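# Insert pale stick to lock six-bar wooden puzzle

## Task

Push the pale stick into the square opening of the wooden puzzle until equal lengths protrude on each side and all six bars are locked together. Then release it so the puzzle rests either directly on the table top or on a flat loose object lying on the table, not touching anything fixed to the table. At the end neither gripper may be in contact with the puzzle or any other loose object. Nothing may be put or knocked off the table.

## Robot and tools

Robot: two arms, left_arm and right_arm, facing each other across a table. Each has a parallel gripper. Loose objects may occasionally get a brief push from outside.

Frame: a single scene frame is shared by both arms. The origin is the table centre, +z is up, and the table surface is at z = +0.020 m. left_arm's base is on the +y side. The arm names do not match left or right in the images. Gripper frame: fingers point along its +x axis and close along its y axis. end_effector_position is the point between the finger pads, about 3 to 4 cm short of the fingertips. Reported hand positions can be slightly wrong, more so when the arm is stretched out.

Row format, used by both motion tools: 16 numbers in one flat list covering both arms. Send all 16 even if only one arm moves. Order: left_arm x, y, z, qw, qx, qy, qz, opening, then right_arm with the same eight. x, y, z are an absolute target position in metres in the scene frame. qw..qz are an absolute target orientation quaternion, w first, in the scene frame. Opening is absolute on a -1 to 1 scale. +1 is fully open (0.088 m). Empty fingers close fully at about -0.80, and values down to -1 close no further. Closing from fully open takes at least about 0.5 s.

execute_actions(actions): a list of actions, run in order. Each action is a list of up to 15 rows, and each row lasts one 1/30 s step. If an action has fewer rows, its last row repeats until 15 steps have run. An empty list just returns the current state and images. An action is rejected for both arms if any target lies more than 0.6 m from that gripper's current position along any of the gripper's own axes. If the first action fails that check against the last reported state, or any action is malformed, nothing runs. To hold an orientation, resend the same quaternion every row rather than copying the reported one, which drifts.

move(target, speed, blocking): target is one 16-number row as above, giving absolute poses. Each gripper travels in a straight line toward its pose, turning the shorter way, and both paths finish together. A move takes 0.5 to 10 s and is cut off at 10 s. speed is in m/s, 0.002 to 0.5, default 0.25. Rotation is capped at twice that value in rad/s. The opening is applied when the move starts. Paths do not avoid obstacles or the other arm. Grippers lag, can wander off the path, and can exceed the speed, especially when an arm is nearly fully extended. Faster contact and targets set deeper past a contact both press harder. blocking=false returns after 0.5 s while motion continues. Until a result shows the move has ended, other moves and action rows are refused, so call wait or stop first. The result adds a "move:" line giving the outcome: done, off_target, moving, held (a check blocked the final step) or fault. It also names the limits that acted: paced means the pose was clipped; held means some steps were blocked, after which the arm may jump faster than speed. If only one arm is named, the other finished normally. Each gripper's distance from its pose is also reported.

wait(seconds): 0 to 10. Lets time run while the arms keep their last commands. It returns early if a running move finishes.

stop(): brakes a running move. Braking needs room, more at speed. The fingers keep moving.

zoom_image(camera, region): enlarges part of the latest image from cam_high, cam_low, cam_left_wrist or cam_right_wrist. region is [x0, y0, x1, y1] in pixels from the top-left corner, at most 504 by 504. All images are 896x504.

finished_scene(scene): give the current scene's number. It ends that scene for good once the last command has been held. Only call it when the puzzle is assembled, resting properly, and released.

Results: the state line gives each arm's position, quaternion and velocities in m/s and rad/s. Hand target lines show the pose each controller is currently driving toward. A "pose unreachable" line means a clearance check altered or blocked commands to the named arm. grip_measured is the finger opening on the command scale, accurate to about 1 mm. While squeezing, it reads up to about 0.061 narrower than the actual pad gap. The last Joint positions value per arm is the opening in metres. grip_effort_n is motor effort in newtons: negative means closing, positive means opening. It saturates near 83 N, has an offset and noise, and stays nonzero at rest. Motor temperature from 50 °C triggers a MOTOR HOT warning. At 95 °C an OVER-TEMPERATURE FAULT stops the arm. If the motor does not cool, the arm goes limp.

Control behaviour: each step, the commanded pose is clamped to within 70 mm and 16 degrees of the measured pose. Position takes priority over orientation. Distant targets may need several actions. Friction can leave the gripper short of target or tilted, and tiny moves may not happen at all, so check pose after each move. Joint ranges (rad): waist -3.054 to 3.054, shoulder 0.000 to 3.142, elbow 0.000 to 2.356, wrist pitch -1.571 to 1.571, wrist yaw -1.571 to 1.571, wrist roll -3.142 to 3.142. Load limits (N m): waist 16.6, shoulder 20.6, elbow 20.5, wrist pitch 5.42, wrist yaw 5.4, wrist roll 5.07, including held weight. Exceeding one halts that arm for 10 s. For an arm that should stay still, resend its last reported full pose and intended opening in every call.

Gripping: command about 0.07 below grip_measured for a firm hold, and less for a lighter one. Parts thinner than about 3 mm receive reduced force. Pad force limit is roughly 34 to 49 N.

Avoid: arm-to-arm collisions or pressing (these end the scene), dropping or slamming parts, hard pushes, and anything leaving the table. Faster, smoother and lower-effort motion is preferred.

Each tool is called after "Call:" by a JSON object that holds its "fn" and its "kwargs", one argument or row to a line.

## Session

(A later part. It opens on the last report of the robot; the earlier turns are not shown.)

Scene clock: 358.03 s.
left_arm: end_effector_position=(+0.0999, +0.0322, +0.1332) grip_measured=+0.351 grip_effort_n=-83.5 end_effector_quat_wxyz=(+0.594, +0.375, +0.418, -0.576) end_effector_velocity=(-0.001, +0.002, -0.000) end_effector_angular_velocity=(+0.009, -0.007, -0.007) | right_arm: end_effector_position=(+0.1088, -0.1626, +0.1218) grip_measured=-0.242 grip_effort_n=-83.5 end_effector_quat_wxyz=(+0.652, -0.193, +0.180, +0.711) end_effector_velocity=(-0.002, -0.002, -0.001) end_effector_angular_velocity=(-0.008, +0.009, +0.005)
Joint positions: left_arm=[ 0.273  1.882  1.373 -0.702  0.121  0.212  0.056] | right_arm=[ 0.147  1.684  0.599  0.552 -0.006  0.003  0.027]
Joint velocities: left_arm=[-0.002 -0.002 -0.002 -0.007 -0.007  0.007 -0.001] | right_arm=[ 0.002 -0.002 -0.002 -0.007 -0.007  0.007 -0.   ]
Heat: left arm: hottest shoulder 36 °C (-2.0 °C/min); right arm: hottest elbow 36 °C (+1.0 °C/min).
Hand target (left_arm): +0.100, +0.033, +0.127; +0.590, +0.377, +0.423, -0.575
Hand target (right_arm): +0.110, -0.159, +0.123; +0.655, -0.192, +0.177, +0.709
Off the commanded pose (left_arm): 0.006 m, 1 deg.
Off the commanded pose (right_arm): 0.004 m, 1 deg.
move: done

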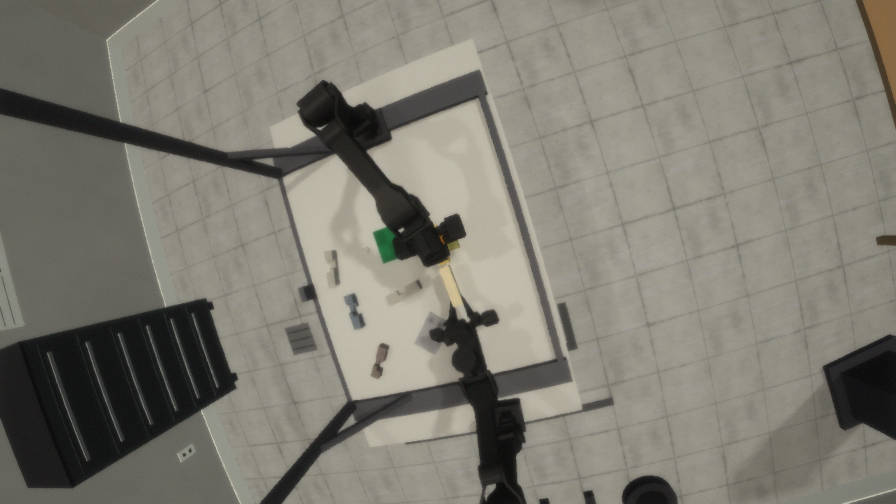

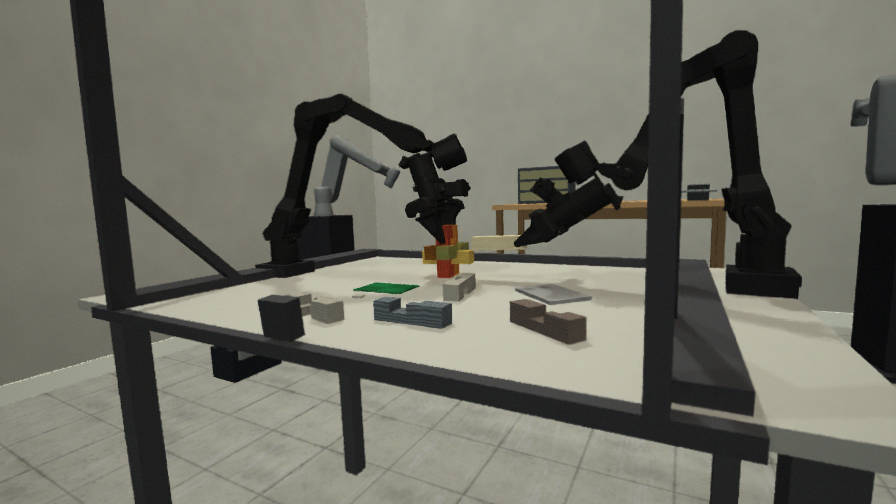

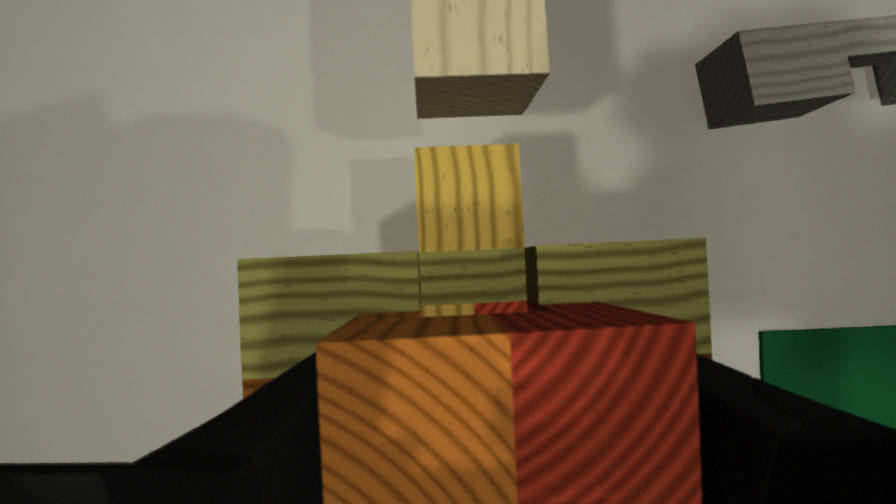

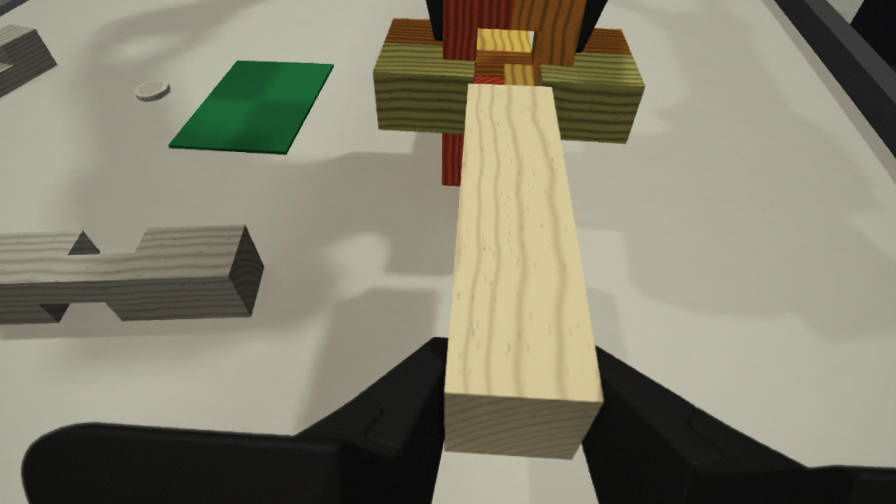

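Call:
{"fn": "move", "kwargs": {
  "target": [0.0968,0.033,0.127,0.5933,0.3820,0.4182,-0.5722,0.27,0.108,-0.139,0.121,0.6550,-0.1879,0.1730,0.7111,-0.33],
  "speed": 0.015
}}

Call:
{"fn": "zoom_image", "kwargs": {
  "camera": "cam_left_wrist",
  "region": [385, 100, 565, 270]
}}

Call:
{"fn": "zoom_image", "kwargs": {
  "camera": "cam_right_wrist",
  "region": [340, 0, 680, 200]
}}

Scene clock: 394.07 s.
left_arm: end_effector_position=(+0.0989, +0.0351, +0.1305) grip_measured=+0.352 grip_effort_n=-83.5 end_effector_quat_wxyz=(+0.593, +0.383, +0.420, -0.570) end_effector_velocity=(-0.001, +0.002, -0.000) end_effector_angular_velocity=(+0.009, -0.002, +0.007) | right_arm: end_effector_position=(+0.1078, -0.1499, +0.1158) grip_measured=-0.241 grip_effort_n=-83.5 end_effector_quat_wxyz=(+0.651, -0.195, +0.182, +0.710) end_effector_velocity=(-0.002, -0.002, -0.001) end_effector_angular_velocity=(-0.007, -0.008, +0.028)
Joint positions: left_arm=[ 0.266  1.882  1.367 -0.707  0.105  0.212  0.056] | right_arm=[ 0.147  1.747  0.645  0.563 -0.006  0.002  0.027]
Joint velocities: left_arm=[-0.002 -0.002 -0.002 -0.007 -0.007 -0.007 -0.   ] | right_arm=[-0.002 -0.002 -0.002 -0.007 -0.022 -0.022 -0.   ]
Heat: left arm: hottest shoulder 36 °C (+0.0 °C/min); right arm: hottest elbow 37 °C (+1.0 °C/min).
Hand target (left_arm): +0.097, +0.033, +0.127; +0.593, +0.382, +0.418, -0.572
Hand target (right_arm): +0.108, -0.140, +0.121; +0.655, -0.188, +0.173, +0.711
Off the commanded pose (left_arm): 0.005 m, 0 deg.
Off the commanded pose (right_arm): 0.012 m, 1 deg.
move: off_target (right_arm)

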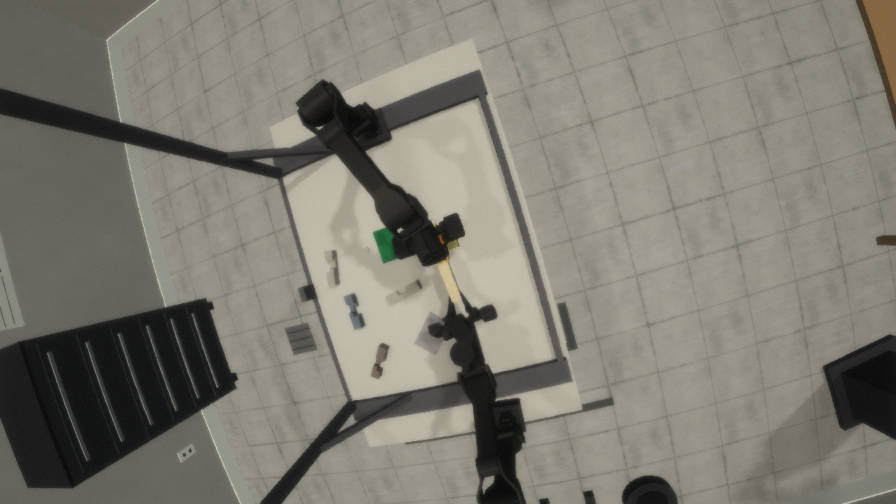

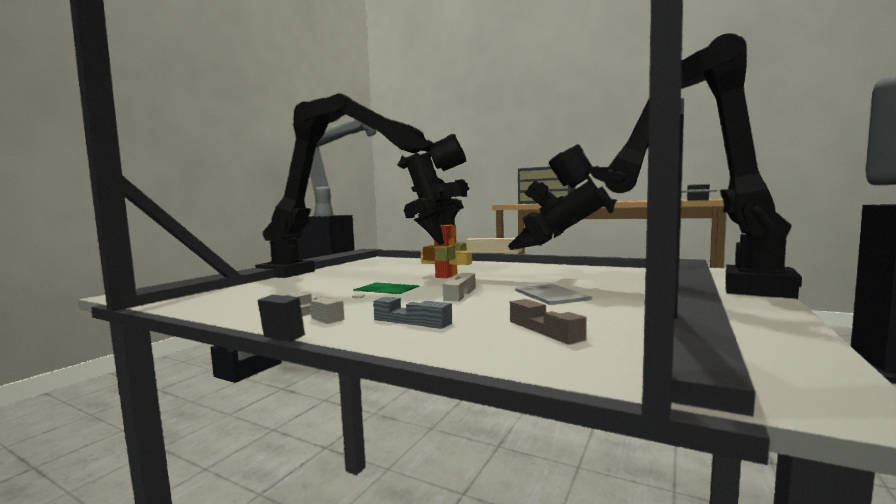

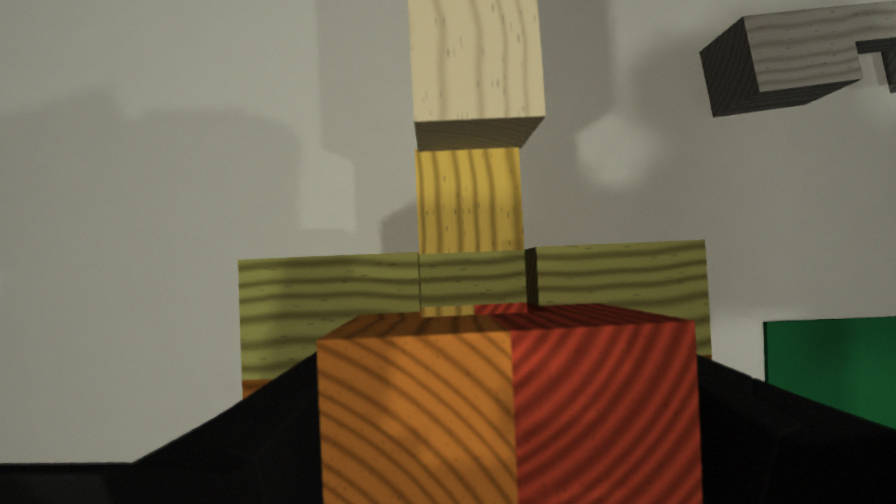

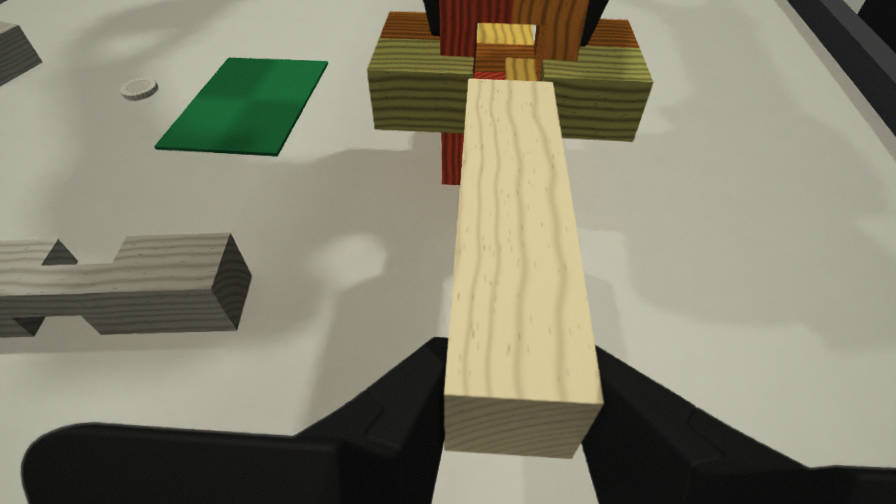

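Region (385, 100, 565, 270) of cam_left_wrist's 896x504 image, scaled by 2.800, with more detail than that image has.

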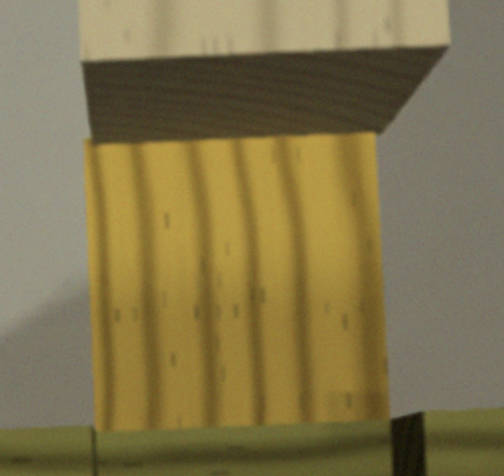

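Region (340, 0, 680, 200) of cam_right_wrist's 896x504 image, scaled by 1.482, with more detail than that image has; it fills the top 296 rows of this view, and the rest is white.

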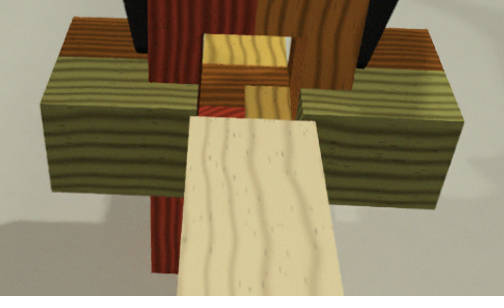

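Call:
{"fn": "move", "kwargs": {
  "target": [0.0968,0.033,0.127,0.5933,0.3820,0.4182,-0.5722,0.27,0.1095,-0.163,0.130,0.6535,-0.1943,0.1790,0.7094,-0.33],
  "speed": 0.025
}}

Scene clock: 401.23 s.
left_arm: end_effector_position=(+0.0990, +0.0326, +0.1317) grip_measured=+0.352 grip_effort_n=-83.5 end_effector_quat_wxyz=(+0.596, +0.381, +0.415, -0.572) end_effector_velocity=(-0.000, +0.001, -0.001) end_effector_angular_velocity=(+0.013, -0.015, +0.007) | right_arm: end_effector_position=(+0.1086, -0.1599, +0.1300) grip_measured=-0.241 grip_effort_n=-83.5 end_effector_quat_wxyz=(+0.652, -0.193, +0.180, +0.711) end_effector_velocity=(+0.002, -0.004, -0.008) end_effector_angular_velocity=(-0.031, -0.013, -0.005)
Joint positions: left_arm=[ 0.265  1.881  1.367 -0.696  0.104  0.212  0.056] | right_arm=[ 0.147  1.664  0.622  0.508 -0.006  0.002  0.027]
Joint velocities: left_arm=[-0.007  0.002  0.002 -0.007 -0.022 -0.007  0.   ] | right_arm=[-0.002  0.002 -0.007 -0.022  0.007 -0.007 -0.   ]
Heat: left arm: hottest shoulder 36 °C (+0.0 °C/min); right arm: hottest elbow 38 °C (+2.0 °C/min).
Hand target (left_arm): +0.097, +0.033, +0.127; +0.593, +0.382, +0.418, -0.572
Hand target (right_arm): +0.110, -0.163, +0.130; +0.653, -0.194, +0.179, +0.709
Off the commanded pose (left_arm): 0.005 m, 1 deg.
Off the commanded pose (right_arm): 0.003 m, 0 deg.
move: done

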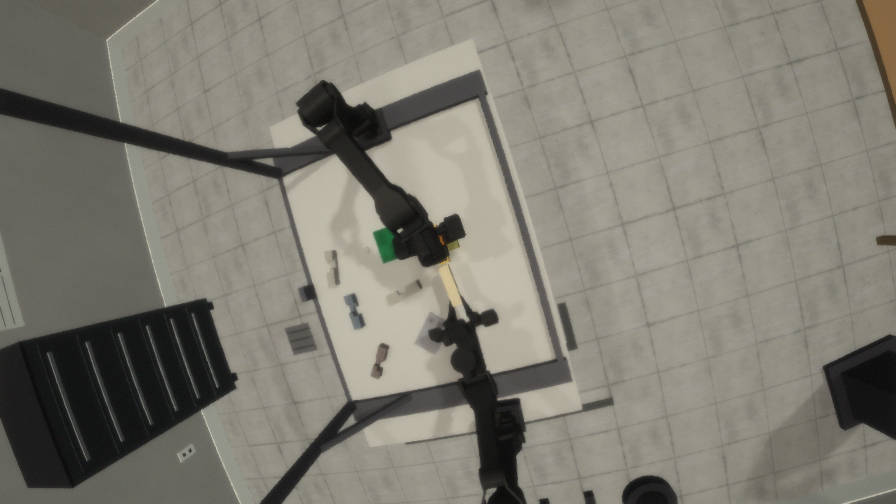

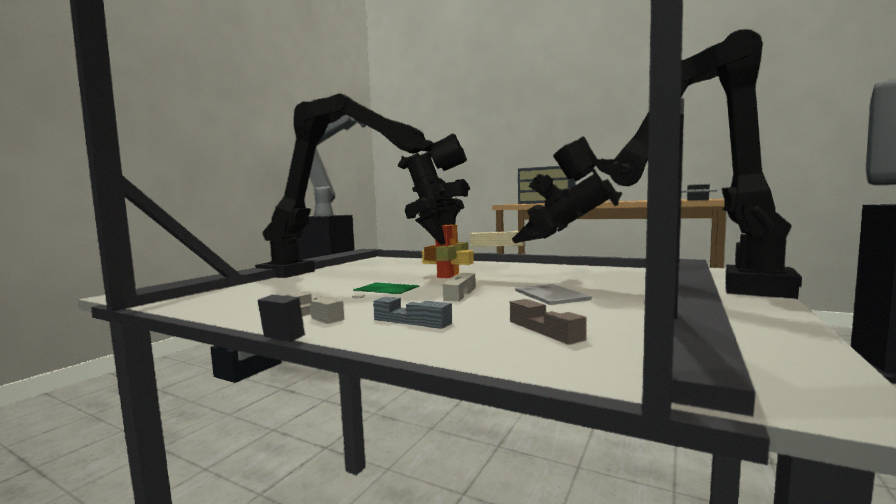

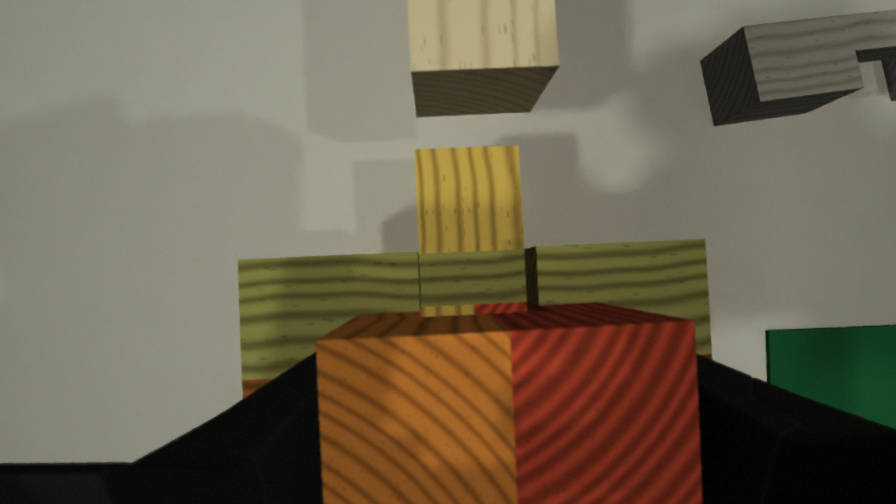

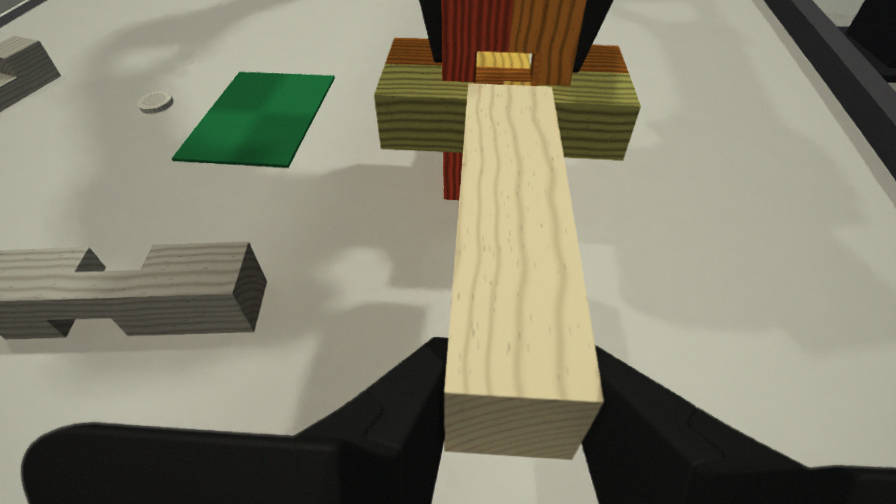

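Call:
{"fn": "move", "kwargs": {
  "target": [0.0968,0.033,0.127,0.5933,0.3820,0.4182,-0.5722,0.27,0.1075,-0.134,0.127,0.6550,-0.1879,0.1730,0.7111,-0.33],
  "speed": 0.02
}}

Call:
{"fn": "zoom_image", "kwargs": {
  "camera": "cam_left_wrist",
  "region": [385, 100, 585, 290]
}}

Scene clock: 406.23 s.
left_arm: end_effector_position=(+0.0990, +0.0326, +0.1317) grip_measured=+0.352 grip_effort_n=-83.5 end_effector_quat_wxyz=(+0.596, +0.381, +0.415, -0.572) end_effector_velocity=(-0.003, +0.002, -0.000) end_effector_angular_velocity=(+0.009, -0.002, +0.002) | right_arm: end_effector_position=(+0.1069, -0.1383, +0.1252) grip_measured=-0.241 grip_effort_n=-83.5 end_effector_quat_wxyz=(+0.653, -0.190, +0.177, +0.712) end_effector_velocity=(+0.000, -0.002, -0.005) end_effector_angular_velocity=(-0.017, -0.004, +0.008)
Joint positions: left_arm=[ 0.265  1.881  1.367 -0.696  0.104  0.212  0.056] | right_arm=[ 0.147  1.755  0.696  0.535 -0.006  0.002  0.027]
Joint velocities: left_arm=[-0.007 -0.002 -0.002 -0.007 -0.007 -0.007 -0.   ] | right_arm=[-0.002  0.007 -0.002 -0.007 -0.007 -0.007 -0.   ]
Heat: left arm: hottest shoulder 36 °C (+0.0 °C/min); right arm: hottest elbow 37 °C (+1.0 °C/min).
Hand target (left_arm): +0.097, +0.033, +0.127; +0.593, +0.382, +0.418, -0.572
Hand target (right_arm): +0.107, -0.134, +0.127; +0.655, -0.188, +0.173, +0.711
Off the commanded pose (left_arm): 0.005 m, 1 deg.
Off the commanded pose (right_arm): 0.005 m, 1 deg.
move: done

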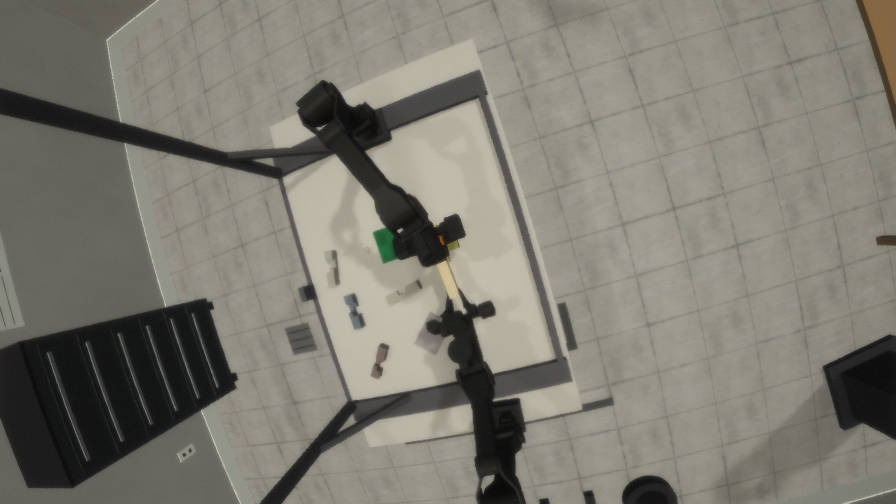

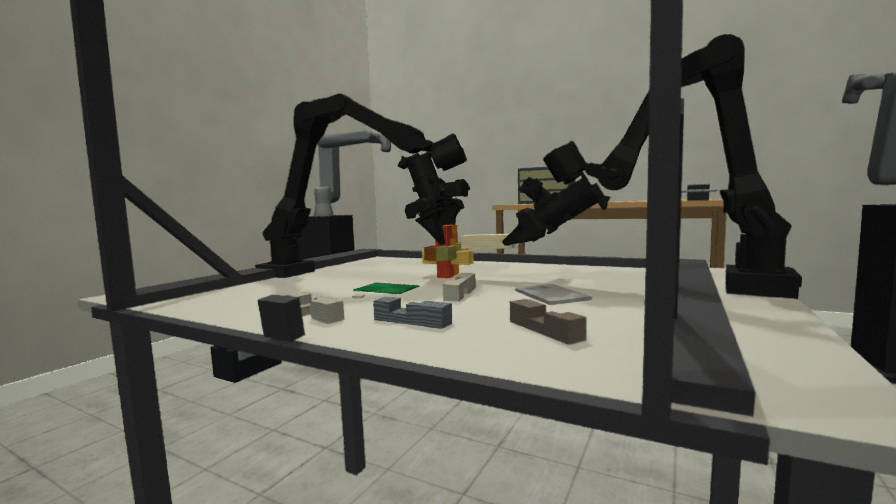

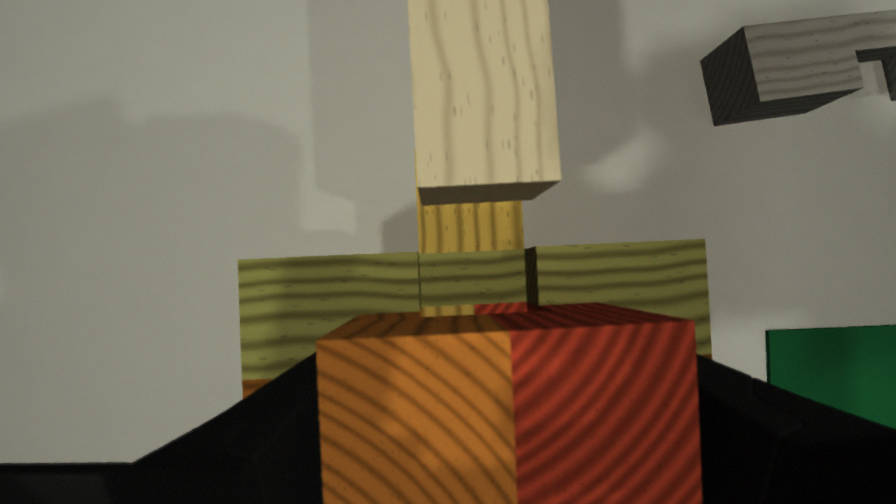

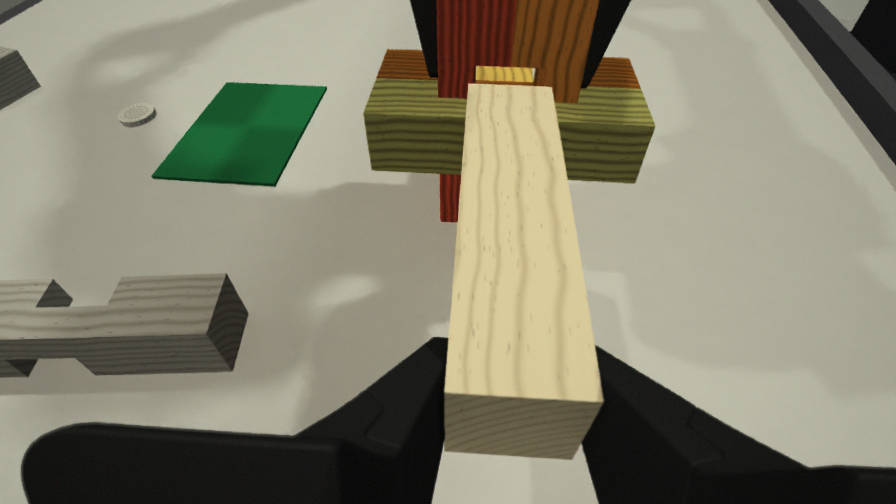

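Region (385, 100, 585, 290) of cam_left_wrist's 896x504 image, scaled by 2.520, with more detail than that image has; it fills the top 479 rows of this view, and the rest is white.

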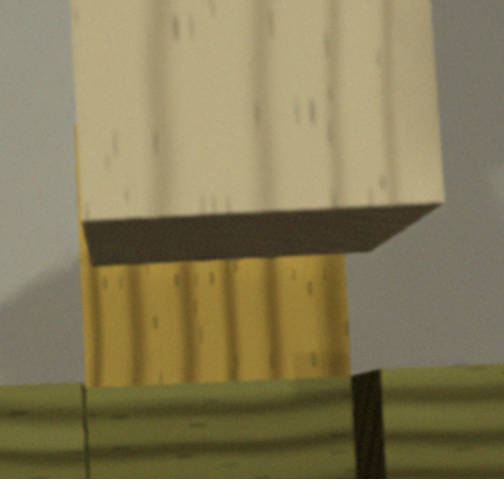

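Call:
{"fn": "move", "kwargs": {
  "target": [0.0968,0.033,0.127,0.5933,0.3820,0.4182,-0.5722,0.27,0.1072,-0.127,0.120,0.6575,-0.1850,0.1713,0.7100,-0.33],
  "speed": 0.012
}}

Call:
{"fn": "zoom_image", "kwargs": {
  "camera": "cam_left_wrist",
  "region": [385, 130, 585, 320]
}}

Scene clock: 431.53 s.
left_arm: end_effector_position=(+0.0990, +0.0326, +0.1317) grip_measured=+0.352 grip_effort_n=-83.5 end_effector_quat_wxyz=(+0.596, +0.381, +0.415, -0.572) end_effector_velocity=(+0.001, -0.002, +0.002) end_effector_angular_velocity=(-0.010, -0.013, -0.007) | right_arm: end_effector_position=(+0.1069, -0.1311, +0.1184) grip_measured=-0.241 grip_effort_n=-83.5 end_effector_quat_wxyz=(+0.655, -0.188, +0.174, +0.711) end_effector_velocity=(+0.000, -0.002, -0.003) end_effector_angular_velocity=(-0.012, -0.004, +0.008)
Joint positions: left_arm=[ 0.265  1.881  1.367 -0.696  0.104  0.212  0.056] | right_arm=[ 0.147  1.803  0.712  0.573 -0.002  0.002  0.027]
Joint velocities: left_arm=[-0.002 -0.002  0.002  0.007 -0.007  0.007  0.   ] | right_arm=[-0.002  0.002 -0.002 -0.007 -0.007 -0.007  0.   ]
Heat: left arm: hottest shoulder 36 °C (+0.0 °C/min); right arm: hottest elbow 37 °C (+1.0 °C/min).
Hand target (left_arm): +0.097, +0.033, +0.127; +0.593, +0.382, +0.418, -0.572
Hand target (right_arm): +0.107, -0.127, +0.120; +0.657, -0.185, +0.171, +0.710
Off the commanded pose (left_arm): 0.005 m, 1 deg.
Off the commanded pose (right_arm): 0.004 m, 1 deg.
move: done

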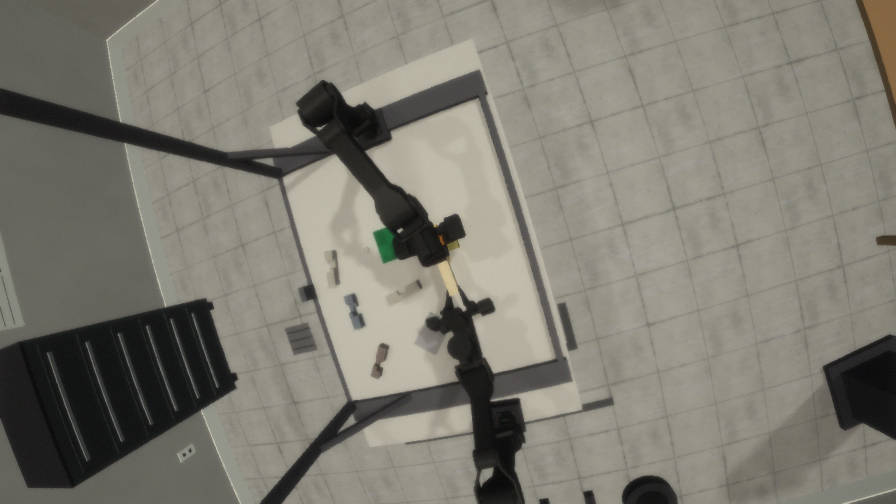

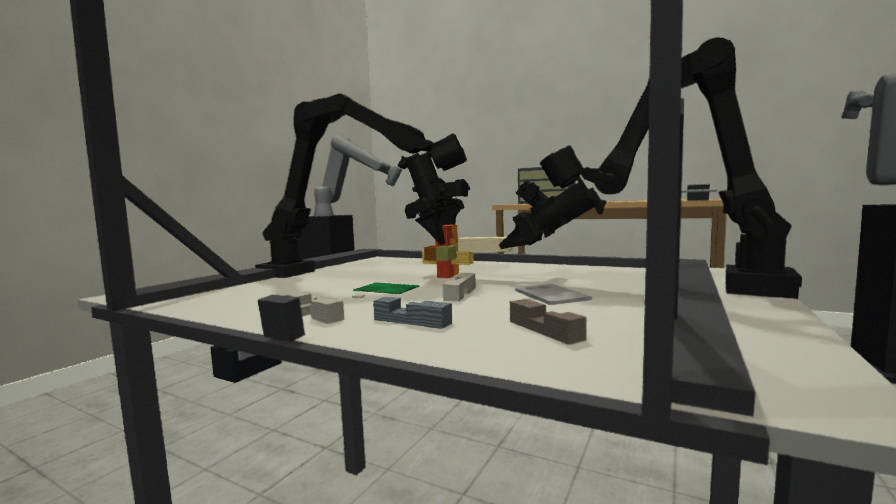

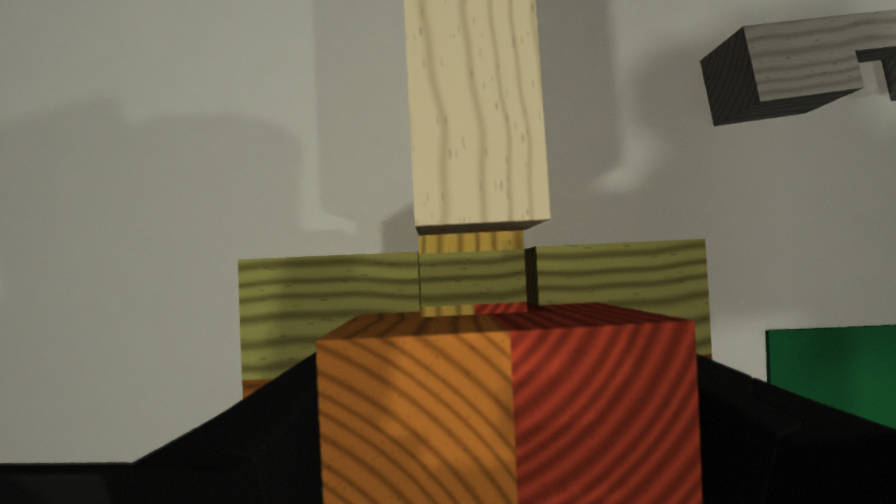

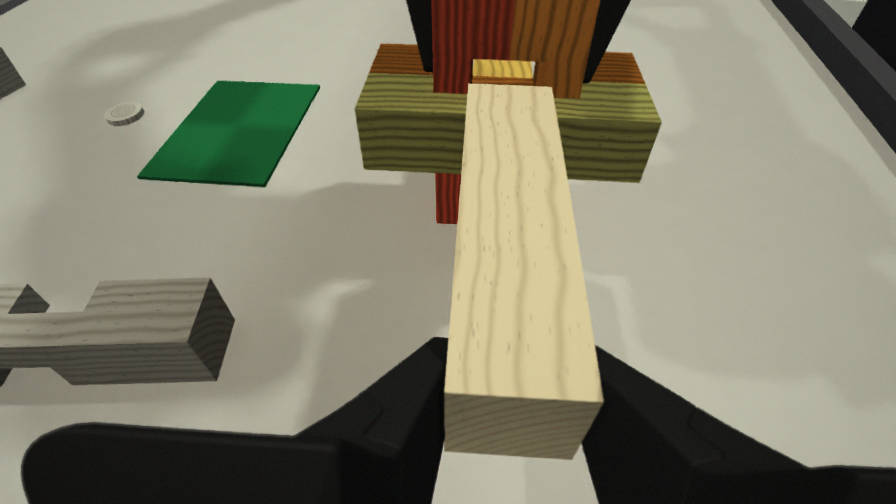

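Region (385, 130, 585, 320) of cam_left_wrist's 896x504 image, scaled by 2.520, with more detail than that image has; it fills the top 479 rows of this view, and the rest is white.

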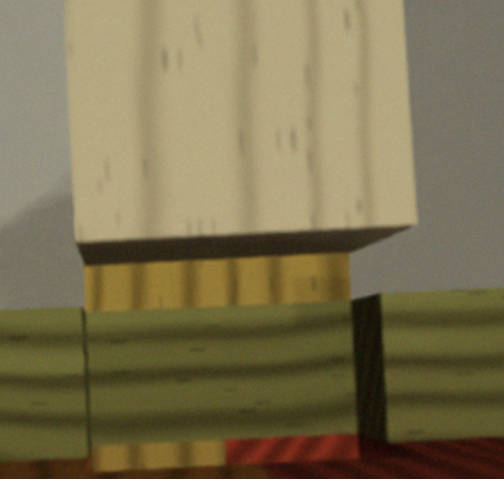

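Call:
{"fn": "move", "kwargs": {
  "target": [0.0968,0.033,0.127,0.5933,0.3820,0.4182,-0.5722,0.27,0.1054,-0.097,0.120,0.6581,-0.1848,0.1714,0.7094,-0.33],
  "speed": 0.014
}}

Scene clock: 443.50 s.
left_arm: end_effector_position=(+0.0991, +0.0333, +0.1314) grip_measured=+0.352 grip_effort_n=-83.5 end_effector_quat_wxyz=(+0.596, +0.381, +0.416, -0.571) end_effector_velocity=(-0.001, +0.005, -0.002) end_effector_angular_velocity=(+0.023, +0.002, +0.007) | right_arm: end_effector_position=(+0.1051, -0.1040, +0.1182) grip_measured=-0.241 grip_effort_n=-83.5 end_effector_quat_wxyz=(+0.655, -0.188, +0.175, +0.710) end_effector_velocity=(+0.000, -0.002, -0.003) end_effector_angular_velocity=(-0.013, +0.009, +0.000)
Joint positions: left_arm=[ 0.265  1.881  1.367 -0.699  0.103  0.211  0.056] | right_arm=[ 0.147  1.885  0.829  0.537 -0.     0.002  0.027]
Joint velocities: left_arm=[-0.002 -0.002 -0.002 -0.022 -0.007 -0.007 -0.   ] | right_arm=[-0.002  0.002 -0.002 -0.007 -0.007  0.007 -0.   ]
Heat: left arm: hottest shoulder 36 °C (+0.0 °C/min); right arm: hottest wrist pitch 38 °C (+1.0 °C/min).
Hand target (left_arm): +0.097, +0.033, +0.127; +0.593, +0.382, +0.418, -0.572
Hand target (right_arm): +0.105, -0.097, +0.120; +0.658, -0.185, +0.172, +0.709
Off the commanded pose (left_arm): 0.005 m, 0 deg.
Off the commanded pose (right_arm): 0.007 m, 1 deg.
move: done

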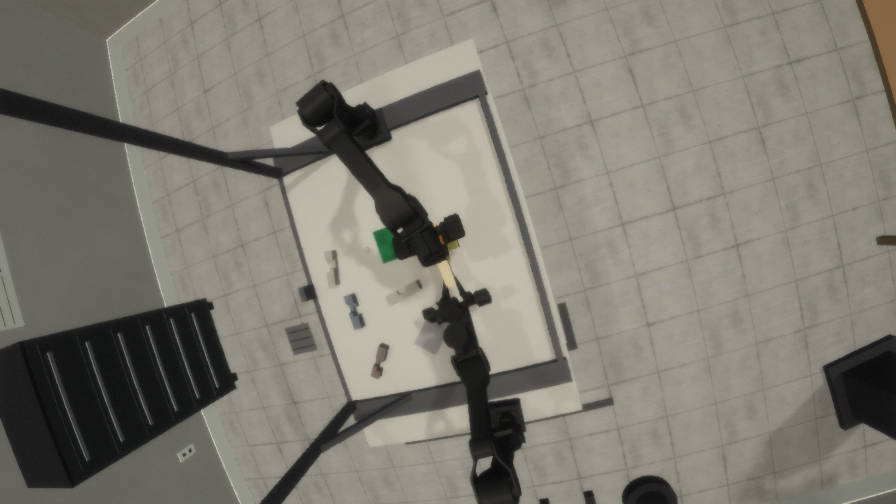

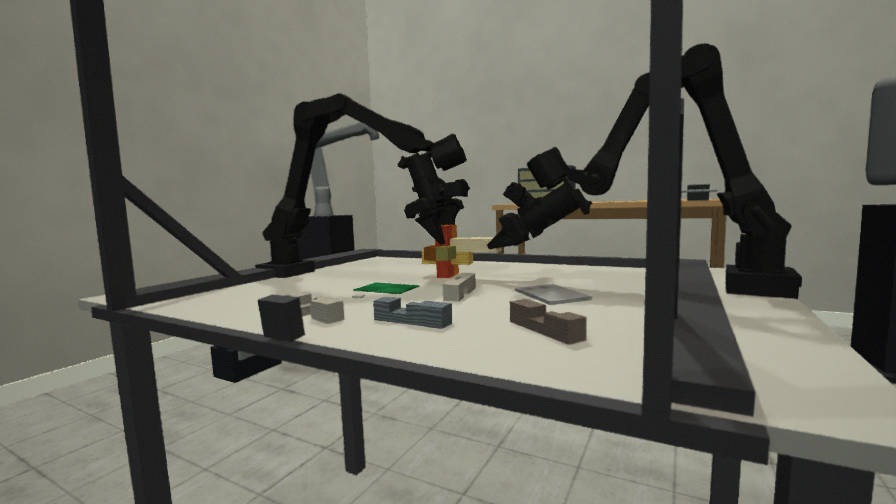

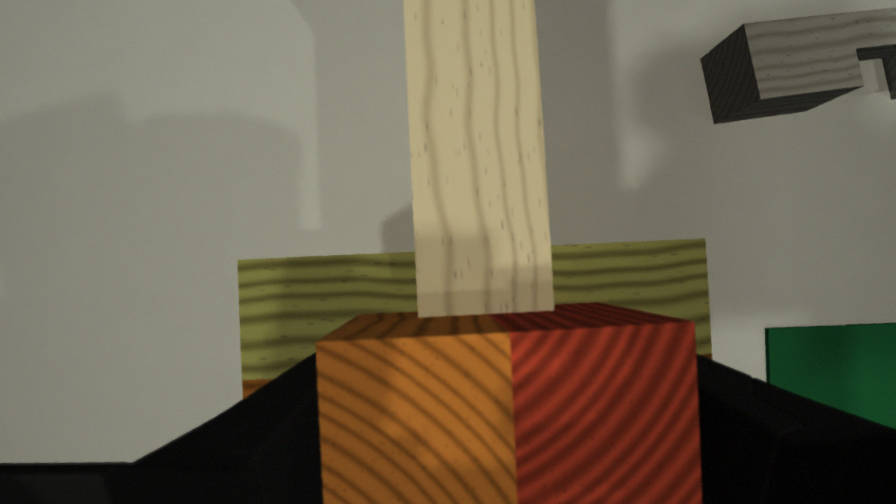

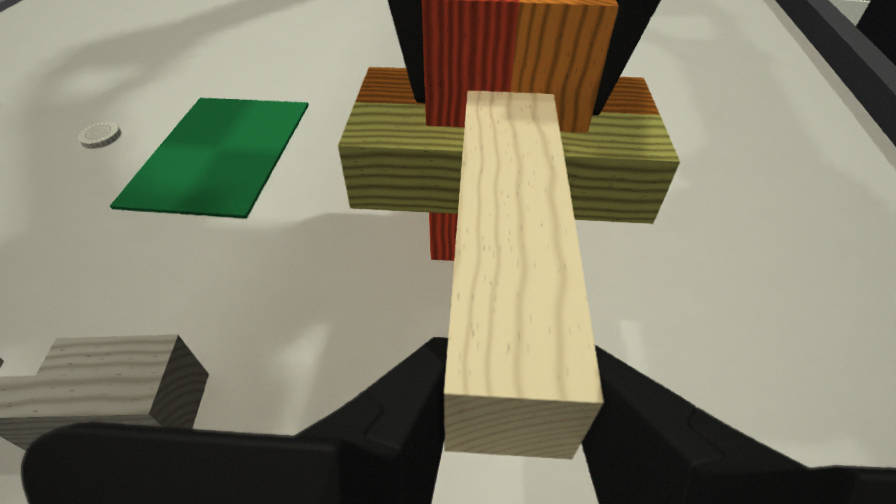

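Call:
{"fn": "move", "kwargs": {
  "target": [0.0968,0.033,0.127,0.5933,0.3820,0.4182,-0.5722,0.27,0.1010,-0.041,0.120,0.6581,-0.1848,0.1714,0.7094,-0.33],
  "speed": 0.022
}}

Scene clock: 452.33 s.
left_arm: end_effector_position=(+0.0989, +0.0362, +0.1304) grip_measured=+0.352 grip_effort_n=-83.5 end_effector_quat_wxyz=(+0.593, +0.384, +0.421, -0.569) end_effector_velocity=(-0.001, +0.002, +0.002) end_effector_angular_velocity=(+0.000, +0.010, +0.007) | right_arm: end_effector_position=(+0.1008, -0.0499, +0.1199) grip_measured=-0.241 grip_effort_n=-83.5 end_effector_quat_wxyz=(+0.656, -0.189, +0.175, +0.710) end_effector_velocity=(-0.000, +0.003, +0.004) end_effector_angular_velocity=(+0.022, -0.001, +0.008)
Joint positions: left_arm=[ 0.266  1.88   1.365 -0.712  0.102  0.211  0.056] | right_arm=[0.147 2.039 1.079 0.44  0.001 0.002 0.027]
Joint velocities: left_arm=[ 0.002 -0.007 -0.002 -0.007  0.007 -0.007  0.   ] | right_arm=[-0.002  0.002  0.002  0.022 -0.007 -0.007  0.   ]
Heat: left arm: hottest shoulder 36 °C (+0.0 °C/min); right arm: hottest elbow 38 °C (+1.0 °C/min).
Hand target (left_arm): +0.097, +0.033, +0.127; +0.593, +0.382, +0.418, -0.572
Hand target (right_arm): +0.101, -0.041, +0.120; +0.658, -0.185, +0.171, +0.710
Off the commanded pose (left_arm): 0.005 m, 1 deg.
Off the commanded pose (right_arm): 0.009 m, 1 deg.
move: off_target (right_arm)

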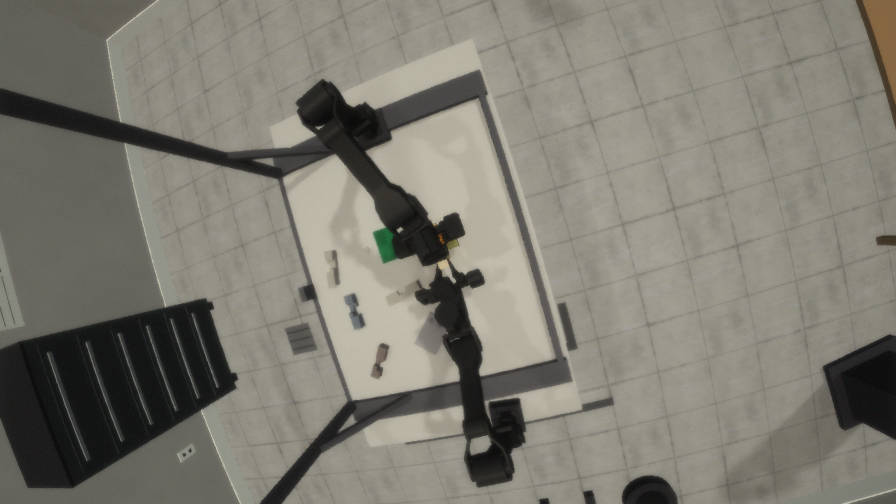

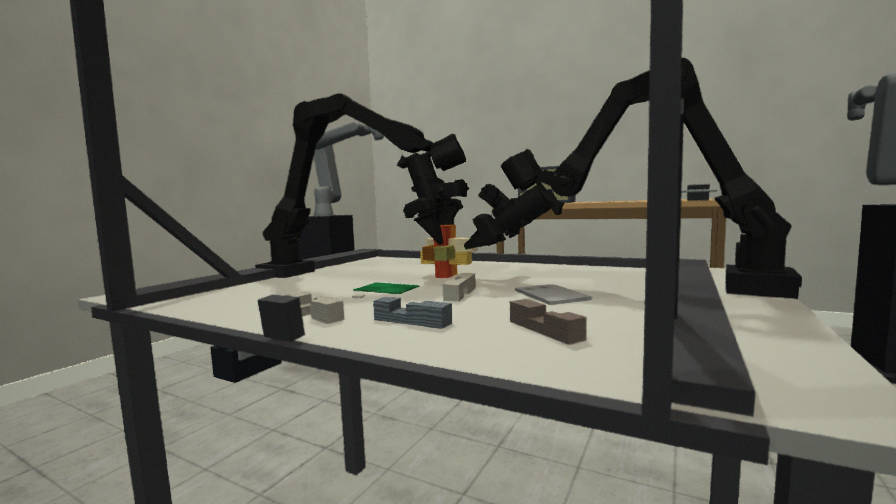

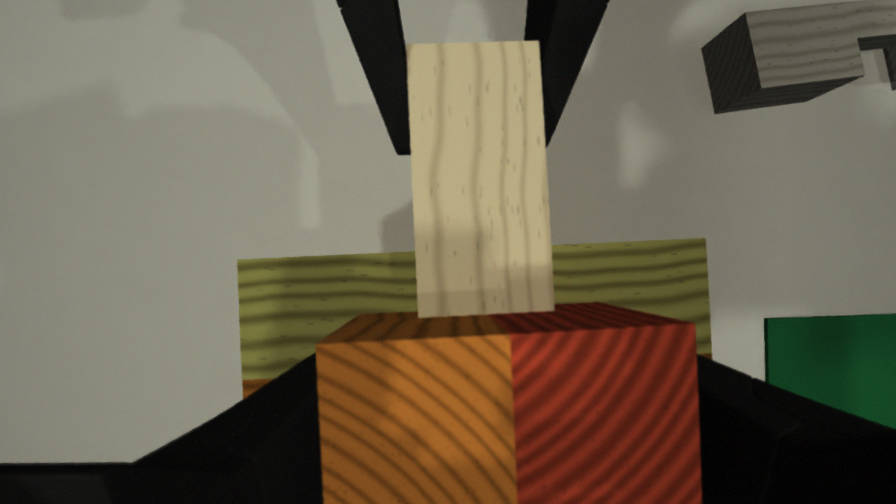

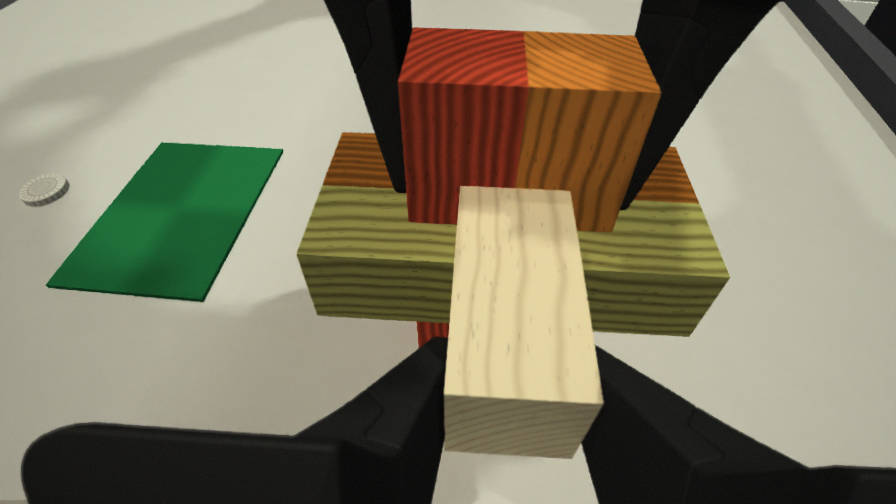

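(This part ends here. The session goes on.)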